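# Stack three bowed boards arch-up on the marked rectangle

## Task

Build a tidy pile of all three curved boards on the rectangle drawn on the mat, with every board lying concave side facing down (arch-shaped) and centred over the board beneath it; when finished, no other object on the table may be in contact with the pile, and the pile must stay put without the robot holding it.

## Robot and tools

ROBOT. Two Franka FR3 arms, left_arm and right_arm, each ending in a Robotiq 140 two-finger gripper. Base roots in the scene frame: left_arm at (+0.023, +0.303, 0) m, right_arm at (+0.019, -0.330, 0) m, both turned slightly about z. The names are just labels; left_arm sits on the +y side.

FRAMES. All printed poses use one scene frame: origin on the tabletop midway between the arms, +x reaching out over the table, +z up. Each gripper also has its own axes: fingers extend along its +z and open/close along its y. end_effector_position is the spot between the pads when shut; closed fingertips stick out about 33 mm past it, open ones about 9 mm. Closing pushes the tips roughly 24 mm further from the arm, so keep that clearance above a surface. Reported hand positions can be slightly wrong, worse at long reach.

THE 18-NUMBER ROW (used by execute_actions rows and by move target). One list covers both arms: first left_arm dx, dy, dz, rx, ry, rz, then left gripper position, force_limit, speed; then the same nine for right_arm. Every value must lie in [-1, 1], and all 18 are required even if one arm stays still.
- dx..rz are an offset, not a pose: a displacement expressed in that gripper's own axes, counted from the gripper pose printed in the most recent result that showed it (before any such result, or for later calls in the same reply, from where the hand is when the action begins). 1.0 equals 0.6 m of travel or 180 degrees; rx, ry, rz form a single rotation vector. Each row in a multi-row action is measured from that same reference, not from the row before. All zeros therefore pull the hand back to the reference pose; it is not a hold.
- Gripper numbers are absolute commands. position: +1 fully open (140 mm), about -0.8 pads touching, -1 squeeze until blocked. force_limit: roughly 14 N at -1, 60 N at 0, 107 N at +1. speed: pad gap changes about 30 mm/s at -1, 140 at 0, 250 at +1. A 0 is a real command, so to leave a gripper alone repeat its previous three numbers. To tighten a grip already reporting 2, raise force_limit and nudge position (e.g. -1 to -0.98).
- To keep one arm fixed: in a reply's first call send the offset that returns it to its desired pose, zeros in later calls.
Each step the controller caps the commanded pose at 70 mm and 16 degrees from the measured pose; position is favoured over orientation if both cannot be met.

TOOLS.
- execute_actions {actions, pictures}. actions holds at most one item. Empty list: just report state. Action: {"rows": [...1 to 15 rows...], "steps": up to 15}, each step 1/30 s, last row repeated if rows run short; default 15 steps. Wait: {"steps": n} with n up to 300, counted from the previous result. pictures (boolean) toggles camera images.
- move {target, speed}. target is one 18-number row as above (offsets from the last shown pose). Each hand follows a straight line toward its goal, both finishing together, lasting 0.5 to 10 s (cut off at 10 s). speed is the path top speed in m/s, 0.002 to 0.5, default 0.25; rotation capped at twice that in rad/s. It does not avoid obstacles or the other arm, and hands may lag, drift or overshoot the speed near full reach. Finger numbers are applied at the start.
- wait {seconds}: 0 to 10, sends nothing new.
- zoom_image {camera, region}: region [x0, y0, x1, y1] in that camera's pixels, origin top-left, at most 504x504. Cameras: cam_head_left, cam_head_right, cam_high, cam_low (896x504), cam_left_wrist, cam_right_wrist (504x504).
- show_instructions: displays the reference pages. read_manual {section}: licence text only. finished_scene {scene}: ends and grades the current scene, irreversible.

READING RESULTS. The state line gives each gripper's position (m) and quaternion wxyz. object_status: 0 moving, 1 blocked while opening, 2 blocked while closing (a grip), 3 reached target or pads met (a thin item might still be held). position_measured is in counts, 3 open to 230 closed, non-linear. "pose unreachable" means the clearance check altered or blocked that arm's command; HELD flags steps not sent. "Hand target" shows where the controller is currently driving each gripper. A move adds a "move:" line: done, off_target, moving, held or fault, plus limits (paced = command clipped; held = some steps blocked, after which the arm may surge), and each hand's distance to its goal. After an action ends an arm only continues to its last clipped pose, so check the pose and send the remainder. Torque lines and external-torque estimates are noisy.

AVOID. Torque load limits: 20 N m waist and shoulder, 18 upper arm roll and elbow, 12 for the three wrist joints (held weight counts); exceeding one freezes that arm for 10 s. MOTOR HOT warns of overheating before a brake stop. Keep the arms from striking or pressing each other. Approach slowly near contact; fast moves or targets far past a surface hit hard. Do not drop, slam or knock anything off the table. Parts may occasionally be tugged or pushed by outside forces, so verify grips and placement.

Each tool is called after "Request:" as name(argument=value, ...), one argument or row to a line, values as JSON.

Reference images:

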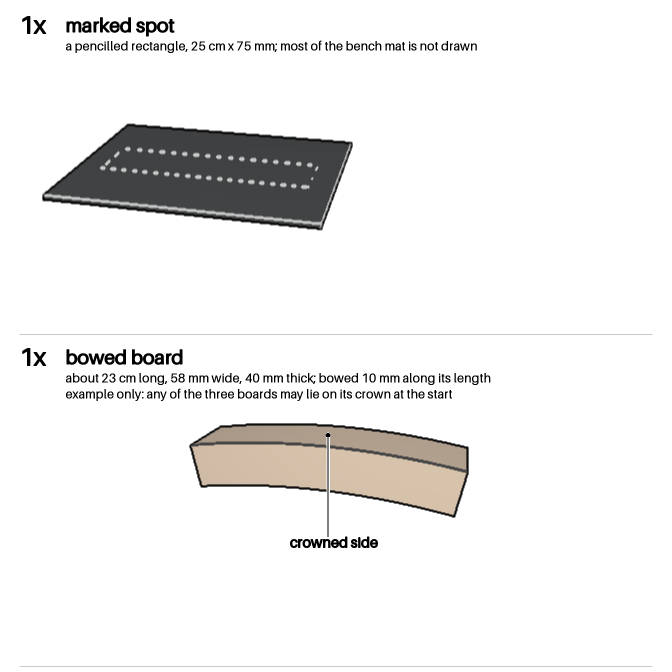

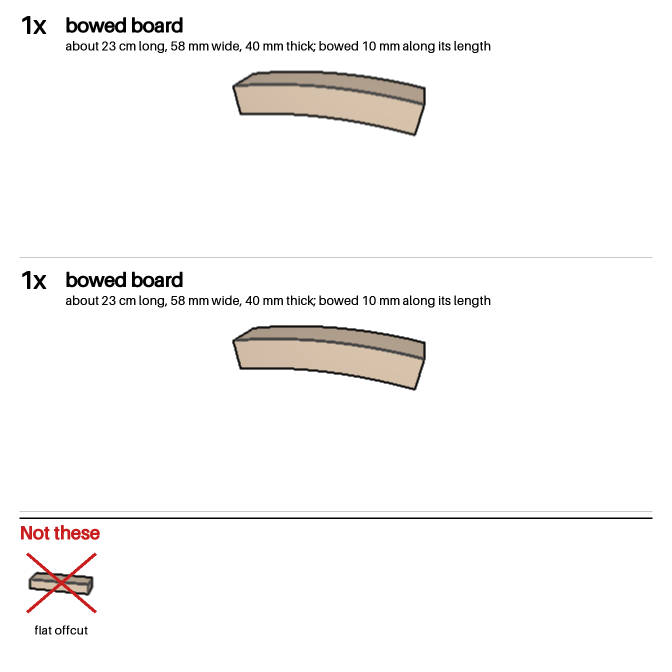

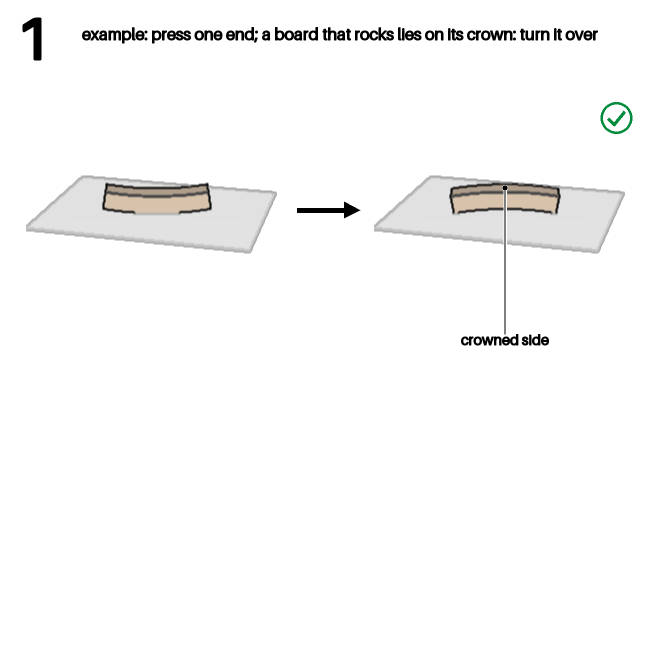

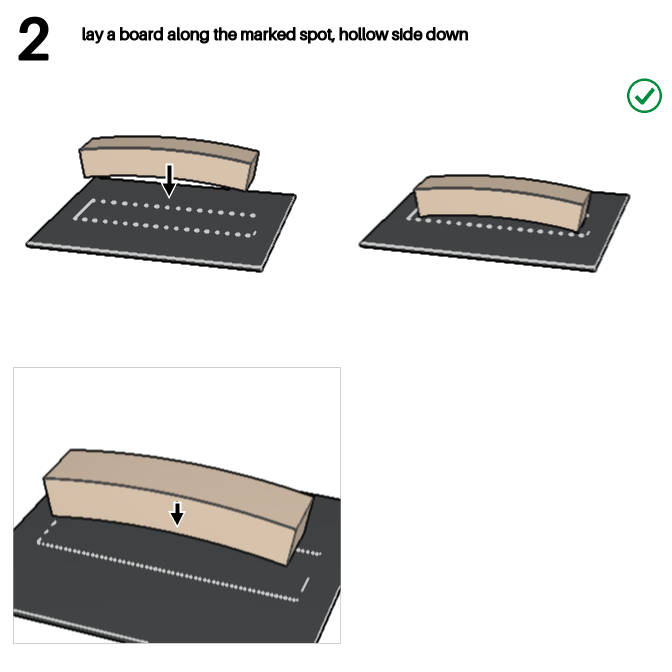

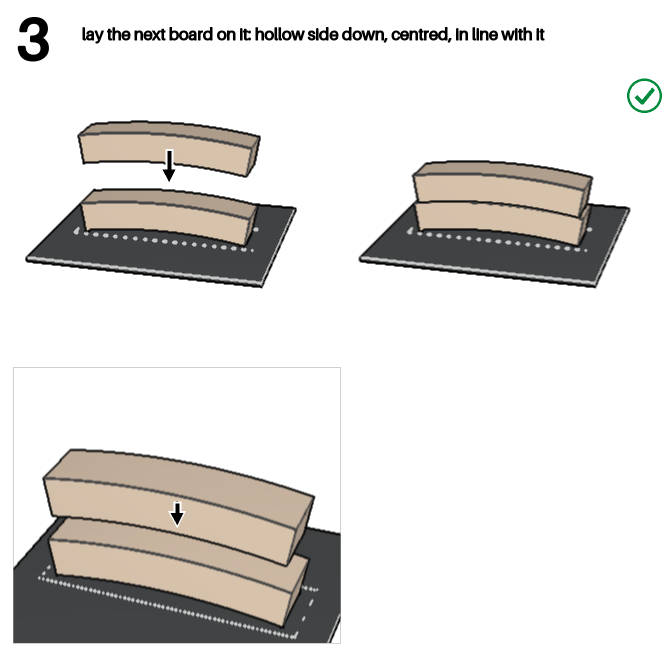

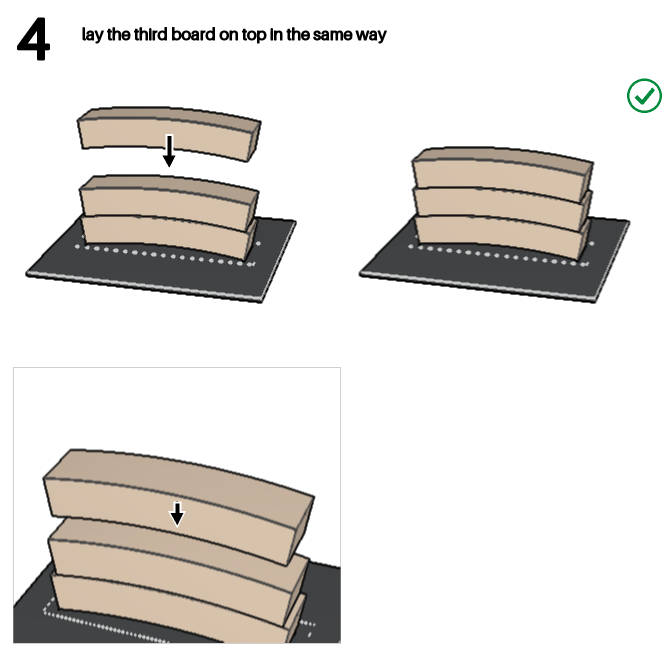

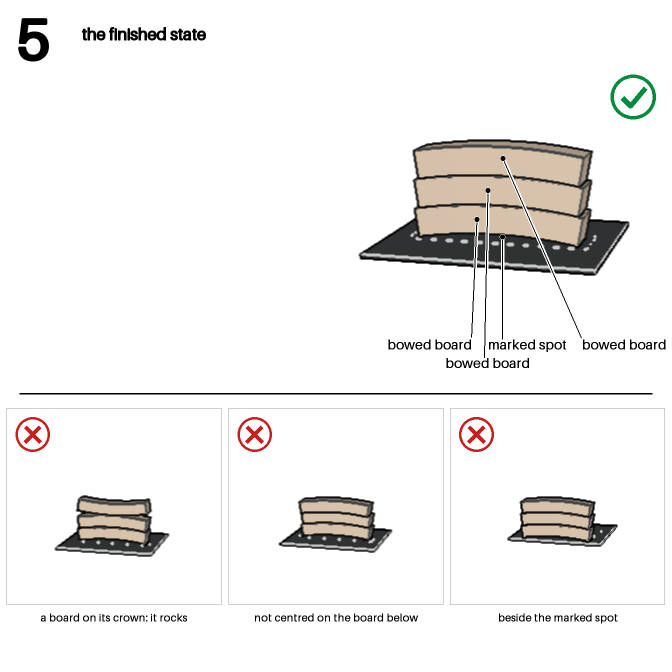

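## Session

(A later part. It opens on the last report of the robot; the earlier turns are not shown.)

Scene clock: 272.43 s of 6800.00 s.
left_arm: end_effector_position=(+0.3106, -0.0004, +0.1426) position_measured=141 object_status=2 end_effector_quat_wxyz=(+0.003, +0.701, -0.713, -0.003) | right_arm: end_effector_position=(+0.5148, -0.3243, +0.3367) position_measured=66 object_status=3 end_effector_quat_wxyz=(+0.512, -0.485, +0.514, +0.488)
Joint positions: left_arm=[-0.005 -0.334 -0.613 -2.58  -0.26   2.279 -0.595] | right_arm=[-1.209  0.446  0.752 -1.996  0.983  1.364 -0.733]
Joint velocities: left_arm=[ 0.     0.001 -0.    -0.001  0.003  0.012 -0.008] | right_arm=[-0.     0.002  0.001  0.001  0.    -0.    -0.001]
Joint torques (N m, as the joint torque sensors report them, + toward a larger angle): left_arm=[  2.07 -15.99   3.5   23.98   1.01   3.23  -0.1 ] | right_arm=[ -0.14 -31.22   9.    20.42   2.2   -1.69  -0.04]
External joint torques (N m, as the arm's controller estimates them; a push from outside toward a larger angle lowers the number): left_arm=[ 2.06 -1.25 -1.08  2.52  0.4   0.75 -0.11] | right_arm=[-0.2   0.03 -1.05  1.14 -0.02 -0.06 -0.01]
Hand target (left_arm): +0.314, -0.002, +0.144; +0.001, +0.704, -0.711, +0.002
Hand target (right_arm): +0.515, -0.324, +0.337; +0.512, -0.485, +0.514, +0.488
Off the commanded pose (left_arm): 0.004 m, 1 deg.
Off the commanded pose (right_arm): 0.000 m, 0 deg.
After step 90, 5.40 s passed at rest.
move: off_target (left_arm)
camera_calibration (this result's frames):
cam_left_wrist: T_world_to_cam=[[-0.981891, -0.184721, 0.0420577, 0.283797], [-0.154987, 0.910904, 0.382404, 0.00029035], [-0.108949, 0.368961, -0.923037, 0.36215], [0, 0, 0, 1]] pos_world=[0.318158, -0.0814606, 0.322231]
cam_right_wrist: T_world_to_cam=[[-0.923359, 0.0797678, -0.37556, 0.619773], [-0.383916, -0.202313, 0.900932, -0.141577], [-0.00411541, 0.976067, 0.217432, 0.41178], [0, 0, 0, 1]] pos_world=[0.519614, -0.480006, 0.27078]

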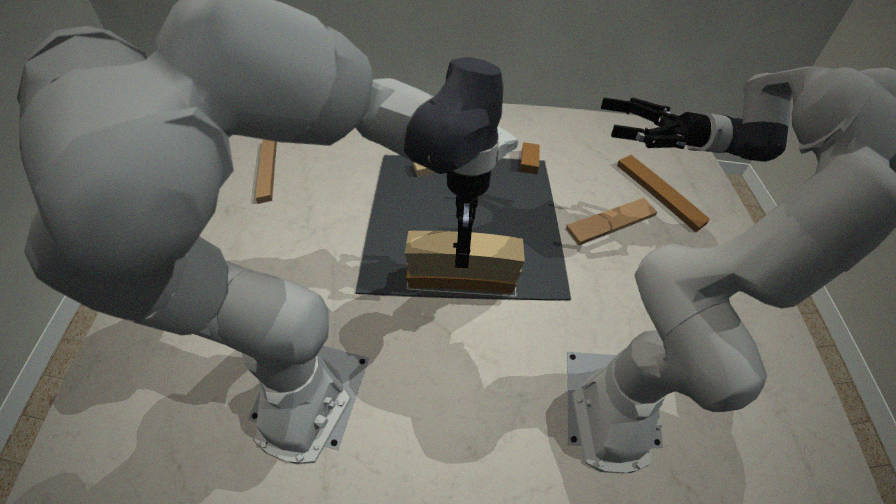

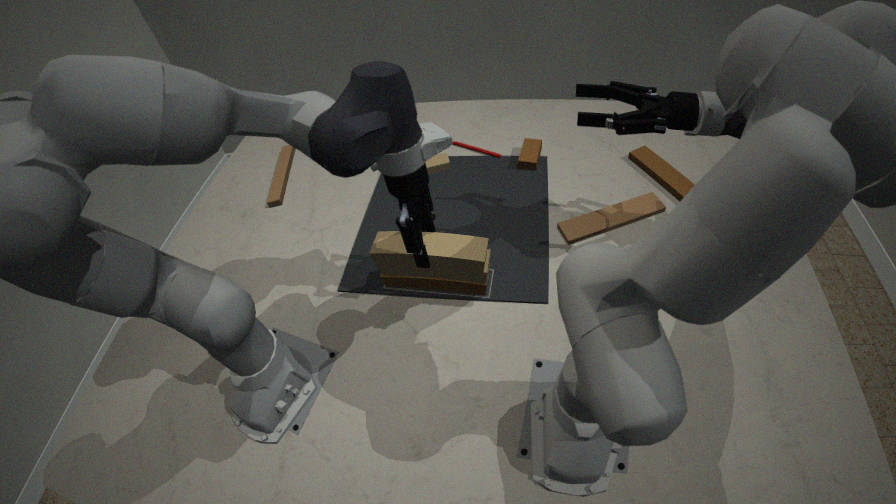

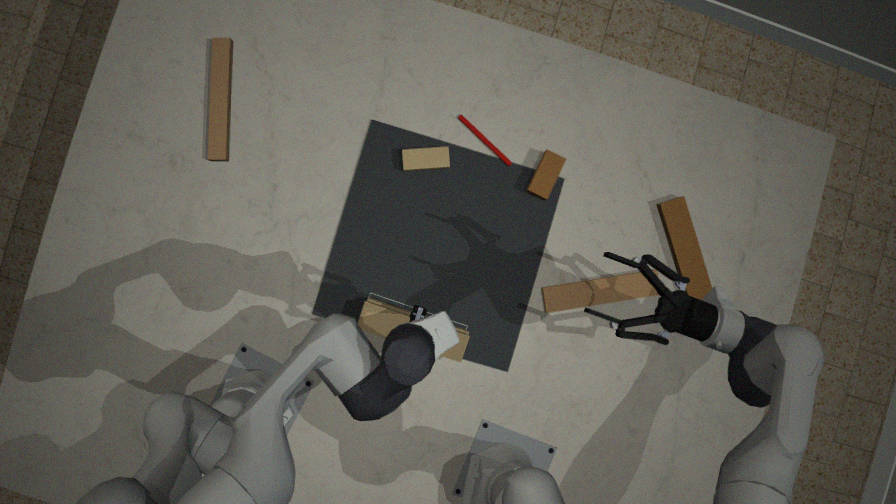

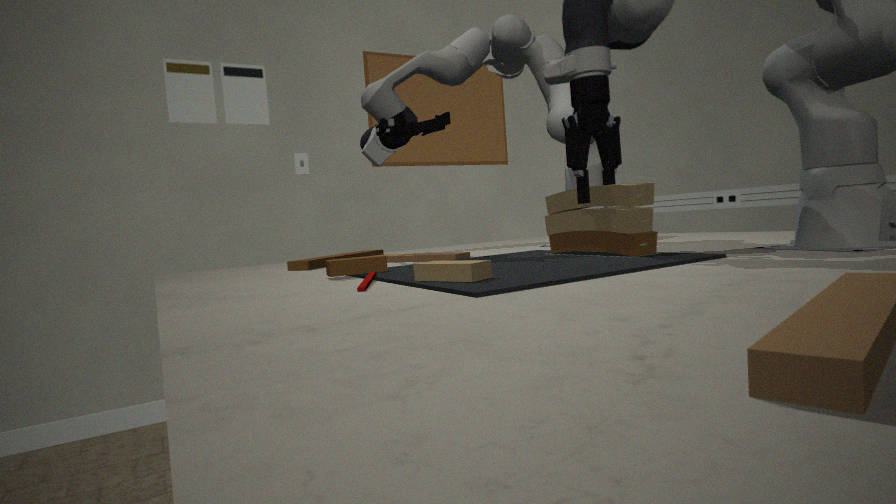

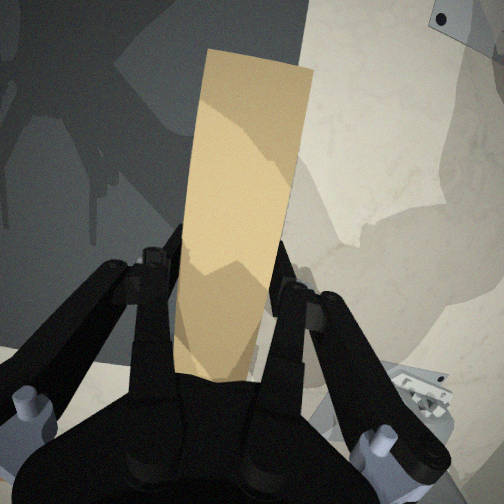

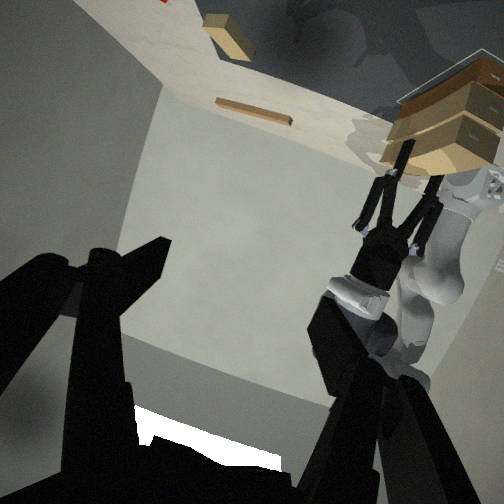

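Request:
move(
  target=[0.003,-0.004,0.009,0,0.004,0,-0.98,0.6,-0.3,0,0,0,0,0,0,0.5,0.8,0],
  speed=0.03,
)

Request:
execute_actions(
  actions=[
    {"rows":[[0,0,0,0,0,0,0.4,0,0,0,0,0,0,0,0,0.5,0.8,0]],"steps":10},
  ],
  pictures=false,
)

Request:
move(
  target=[0,0.003,0.105,0,0,0.004,0.4,0,0,0,0,0,0,0,0,0.5,0.8,0],
  speed=0.1,
)

Request:
zoom_image(
  camera="cam_low",
  region=[520,140,700,270],
)

Scene clock: 284.80 s of 6800.00 s.
left_arm: end_effector_position=(+0.3126, -0.0016, +0.1384) position_measured=141 object_status=2 end_effector_quat_wxyz=(+0.006, +0.703, -0.712, -0.000) | right_arm: end_effector_position=(+0.5148, -0.3243, +0.3367) position_measured=66 object_status=3 end_effector_quat_wxyz=(+0.512, -0.485, +0.514, +0.488)
Joint positions: left_arm=[-0.005 -0.322 -0.611 -2.584 -0.263  2.299 -0.594] | right_arm=[-1.209  0.446  0.752 -1.996  0.983  1.364 -0.733]
Joint velocities: left_arm=[ 0.001  0.002  0.002 -0.002 -0.     0.007  0.004] | right_arm=[ 0.002 -0.    -0.002  0.    -0.001  0.    -0.   ]
Joint torques (N m, as the joint torque sensors report them, + toward a larger angle): left_arm=[ -0.1  -13.99   4.92  21.41  -0.21   3.03   0.44] | right_arm=[ -0.16 -31.32   9.37  20.55   2.13  -1.72   0.02]
External joint torques (N m, as the arm's controller estimates them; a push from outside toward a larger angle lowers the number): left_arm=[-0.05  1.15  0.58 -0.17 -0.82  0.48  0.44] | right_arm=[-0.12 -0.09 -0.57  1.31 -0.08 -0.1   0.05]
Hand target (left_arm): +0.313, -0.002, +0.137; +0.008, +0.701, -0.713, +0.001
Hand target (right_arm): +0.515, -0.324, +0.337; +0.512, -0.485, +0.514, +0.488
Off the commanded pose (left_arm): 0.001 m, 0 deg.
Off the commanded pose (right_arm): 0.000 m, 0 deg.
After step 90, 8.67 s passed at rest.
move: done
camera_calibration (this result's frames):
cam_left_wrist: T_world_to_cam=[[-0.98119, -0.188073, 0.0435199, 0.28522], [-0.158473, 0.913483, 0.374745, 0.0054654], [-0.110234, 0.3608, -0.926106, 0.359839], [0, 0, 0, 1]] pos_world=[0.320388, -0.0811804, 0.318788]
cam_right_wrist: T_world_to_cam=[[-0.923359, 0.0797678, -0.37556, 0.619774], [-0.383916, -0.202313, 0.900932, -0.141577], [-0.00411541, 0.976067, 0.217432, 0.41178], [0, 0, 0, 1]] pos_world=[0.519614, -0.480006, 0.27078]

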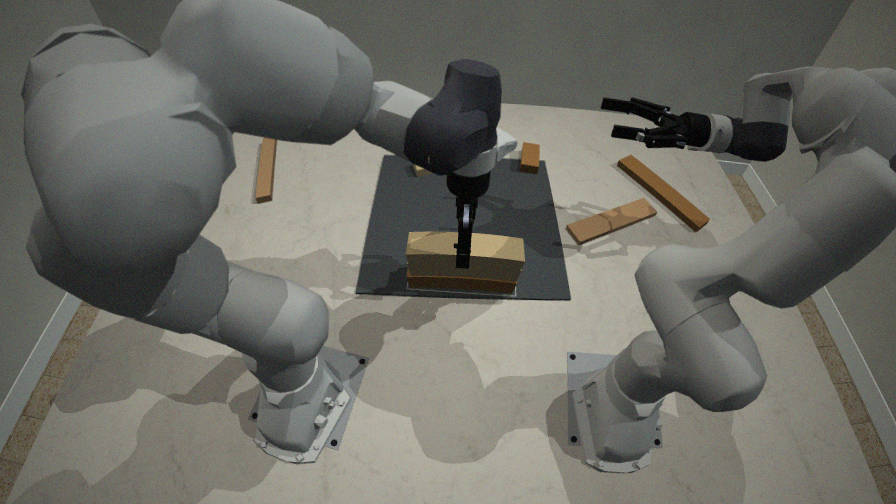

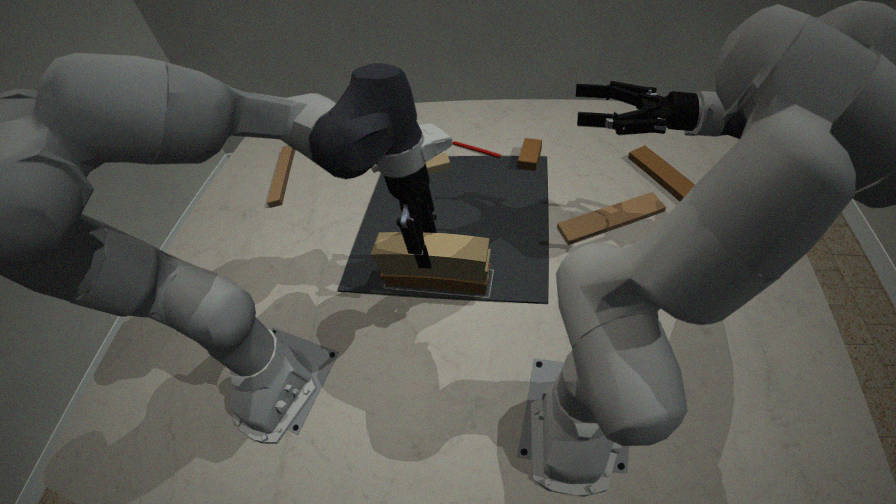

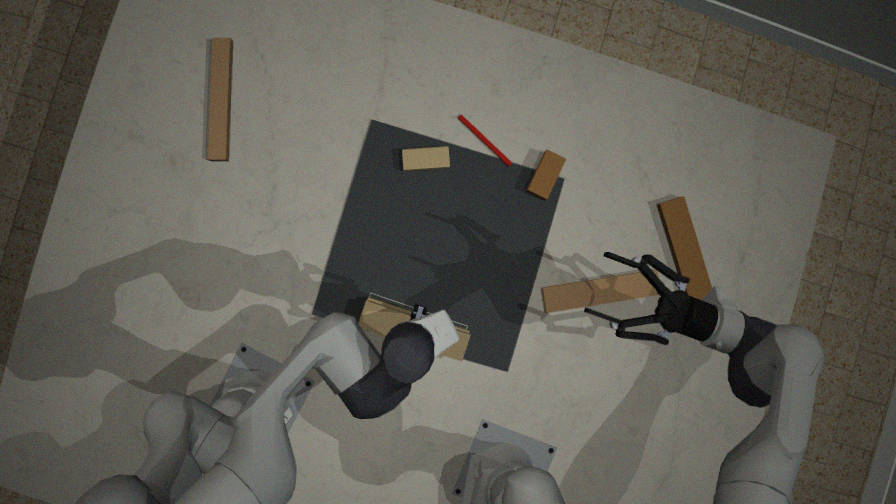

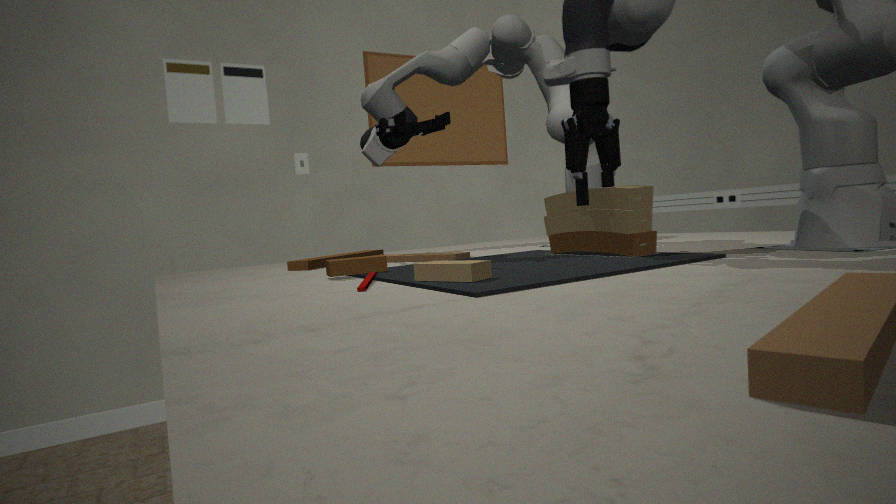

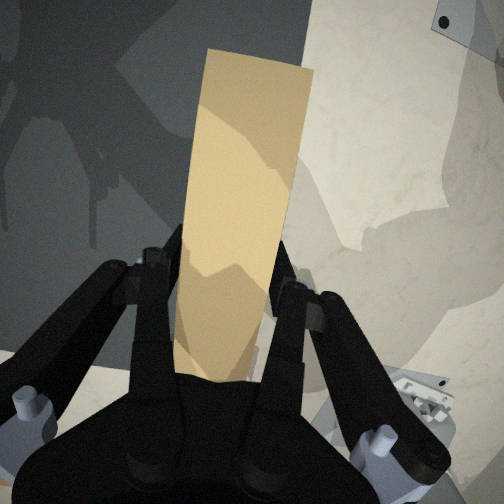

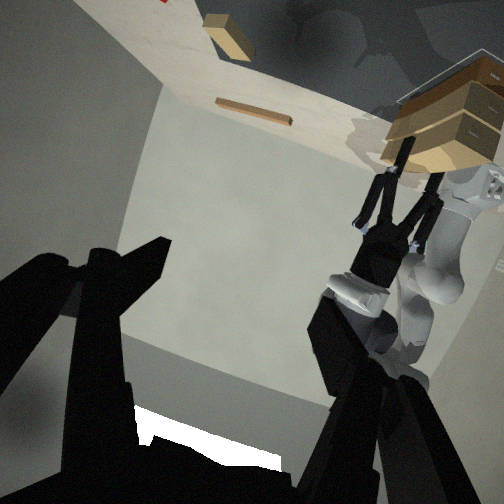

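Scene clock: 285.13 s of 6800.00 s.
left_arm: end_effector_position=(+0.3125, -0.0016, +0.1384) position_measured=79 object_status=0 end_effector_quat_wxyz=(+0.006, +0.703, -0.712, -0.001) | right_arm: end_effector_position=(+0.5148, -0.3243, +0.3367) position_measured=66 object_status=3 end_effector_quat_wxyz=(+0.512, -0.485, +0.514, +0.488)
Joint positions: left_arm=[-0.005 -0.322 -0.611 -2.584 -0.263  2.299 -0.594] | right_arm=[-1.209  0.446  0.752 -1.996  0.983  1.364 -0.733]
Joint velocities: left_arm=[ 0.    -0.     0.001 -0.    -0.     0.     0.001] | right_arm=[-0.    -0.001  0.     0.    -0.     0.    -0.001]
Joint torques (N m, as the joint torque sensors report them, + toward a larger angle): left_arm=[  0.46 -15.47   4.06  22.97   0.5    2.31   0.08] | right_arm=[ -0.22 -31.42   9.29  20.94   2.21  -1.79  -0.08]
External joint torques (N m, as the arm's controller estimates them; a push from outside toward a larger angle lowers the number): left_arm=[ 0.37 -0.4  -0.42  1.52 -0.11 -0.2   0.08] | right_arm=[-0.25 -0.08 -0.75  1.63 -0.01 -0.16 -0.05]
Hand target (left_arm): +0.313, -0.002, +0.138; +0.006, +0.703, -0.712, -0.000
Hand target (right_arm): +0.515, -0.324, +0.337; +0.512, -0.485, +0.514, +0.488
Off the commanded pose (left_arm): 0.000 m, 0 deg.
Off the commanded pose (right_arm): 0.000 m, 0 deg.
Steps of this call (steps 1 to 10: all 10 steps of this action). Readings (end_effector_position | what the end effector reports):
1: left_arm (+0.3126, -0.0016, +0.1385) | right_arm (+0.5148, -0.3243, +0.3367) | left_arm position_measured=141 object_status=0 | right_arm position_measured=66 object_status=3
2: left_arm (+0.3125, -0.0016, +0.1384) | right_arm (+0.5148, -0.3243, +0.3367) | left_arm position_measured=141 object_status=0 | right_arm position_measured=66 object_status=3
4: left_arm (+0.3125, -0.0016, +0.1384) | right_arm (+0.5148, -0.3243, +0.3367) | left_arm position_measured=120 object_status=0 | right_arm position_measured=66 object_status=3
8: left_arm (+0.3125, -0.0016, +0.1384) | right_arm (+0.5148, -0.3243, +0.3367) | left_arm position_measured=90 object_status=0 | right_arm position_measured=66 object_status=3
10: the state above

Scene clock: 286.63 s of 6800.00 s.
left_arm: end_effector_position=(+0.3097, -0.0004, +0.0754) position_measured=78 object_status=3 end_effector_quat_wxyz=(+0.006, +0.696, -0.718, -0.003) | right_arm: end_effector_position=(+0.5148, -0.3243, +0.3367) position_measured=66 object_status=3 end_effector_quat_wxyz=(+0.512, -0.485, +0.514, +0.488)
Joint positions: left_arm=[ 0.026 -0.167 -0.662 -2.646 -0.192  2.499 -0.635] | right_arm=[-1.209  0.446  0.752 -1.996  0.983  1.364 -0.733]
Joint velocities: left_arm=[ 0.001  0.002 -0.002  0.     0.006  0.01  -0.017] | right_arm=[ 0.    -0.    -0.001 -0.     0.001  0.    -0.   ]
Joint torques (N m, as the joint torque sensors report them, + toward a larger angle): left_arm=[  1.42 -16.72   1.68  20.67   1.01   2.82  -0.16] | right_arm=[ -0.28 -31.14   9.46  20.73   2.18  -1.7   -0.01]
External joint torques (N m, as the arm's controller estimates them; a push from outside toward a larger angle lowers the number): left_arm=[ 1.5   0.72 -0.67  1.24  0.52  0.32 -0.16] | right_arm=[-0.24  0.07 -0.48  1.48 -0.04 -0.08  0.02]
Hand target (left_arm): +0.311, -0.001, +0.075; +0.005, +0.699, -0.715, -0.001
Hand target (right_arm): +0.515, -0.324, +0.337; +0.512, -0.485, +0.514, +0.488
Off the commanded pose (left_arm): 0.002 m, 0 deg.
Off the commanded pose (right_arm): 0.000 m, 0 deg.
move: done
camera_calibration (this result's frames):
cam_left_wrist: T_world_to_cam=[[-0.984539, -0.169036, 0.0459288, 0.28621], [-0.139431, 0.914984, 0.378633, 0.0213129], [-0.106027, 0.366375, -0.924407, 0.299252], [0, 0, 0, 1]] pos_world=[0.316485, -0.0807597, 0.255416]
cam_right_wrist: T_world_to_cam=[[-0.923359, 0.0797678, -0.37556, 0.619773], [-0.383916, -0.202313, 0.900932, -0.141577], [-0.00411546, 0.976067, 0.217432, 0.41178], [0, 0, 0, 1]] pos_world=[0.519614, -0.480006, 0.27078]

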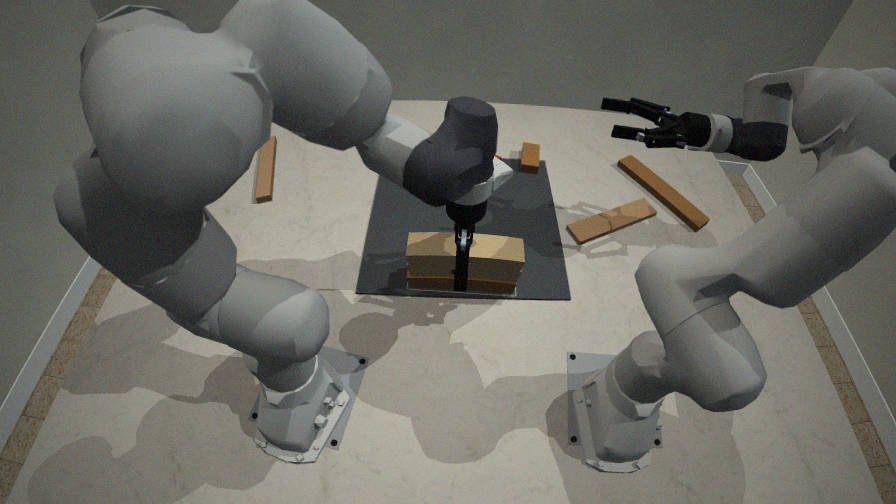

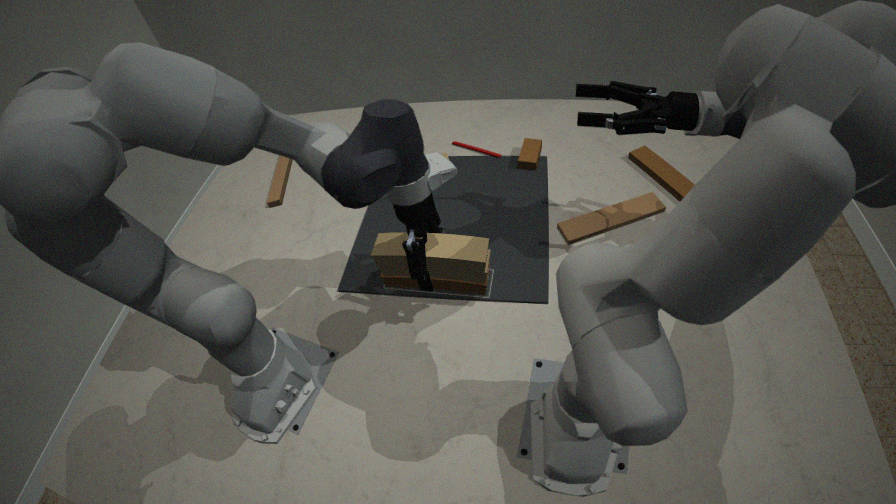

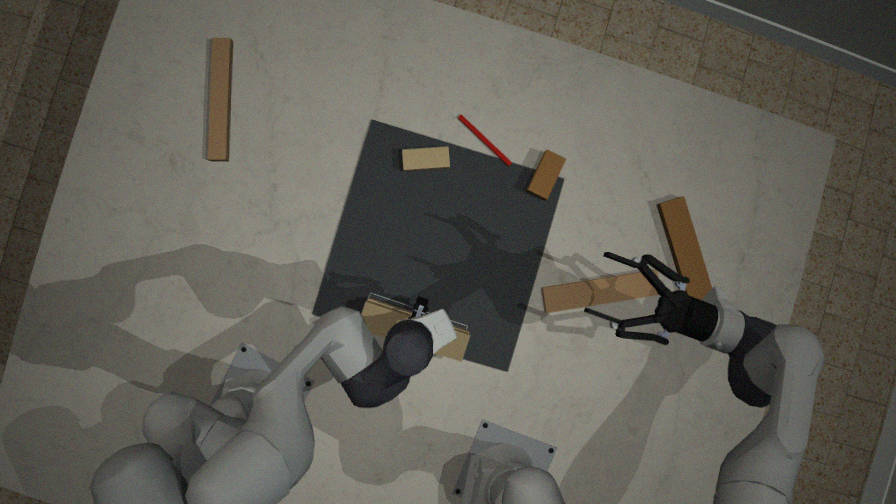

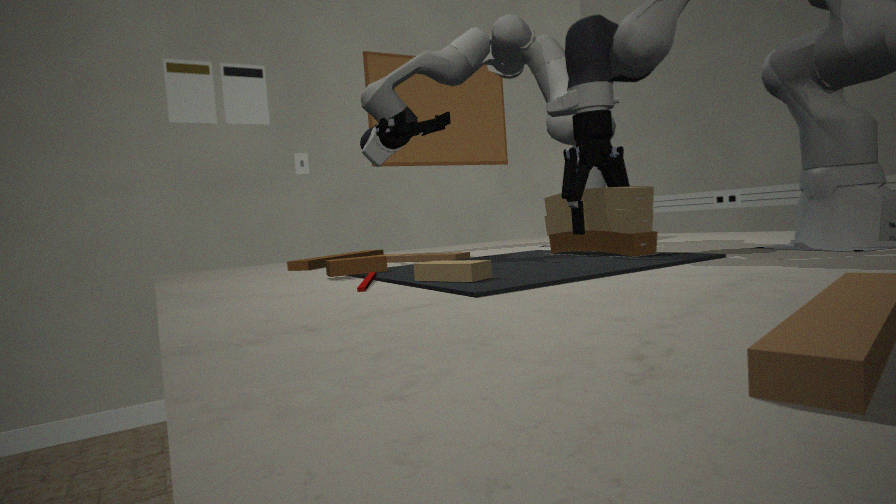

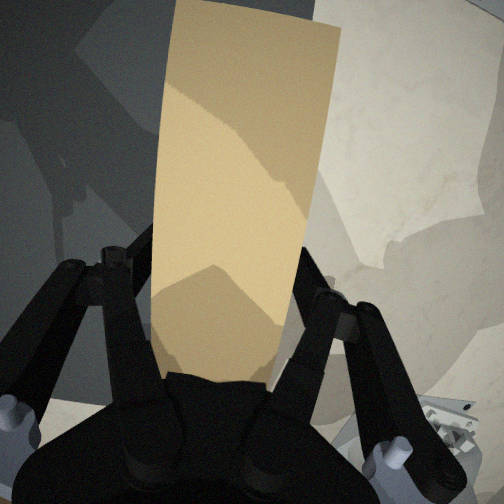

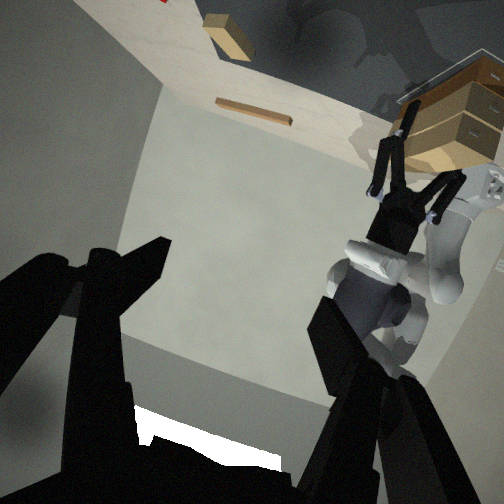

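Region (520, 140, 700, 270) of cam_low's 896x504 image, scaled by 2.800, with more detail than that image has.

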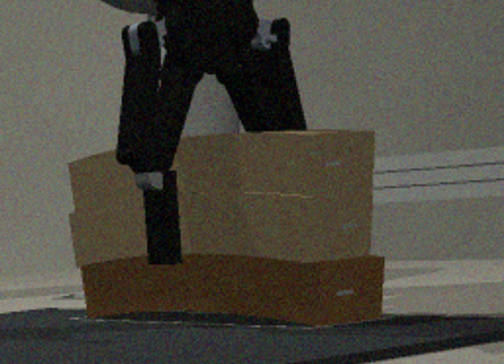

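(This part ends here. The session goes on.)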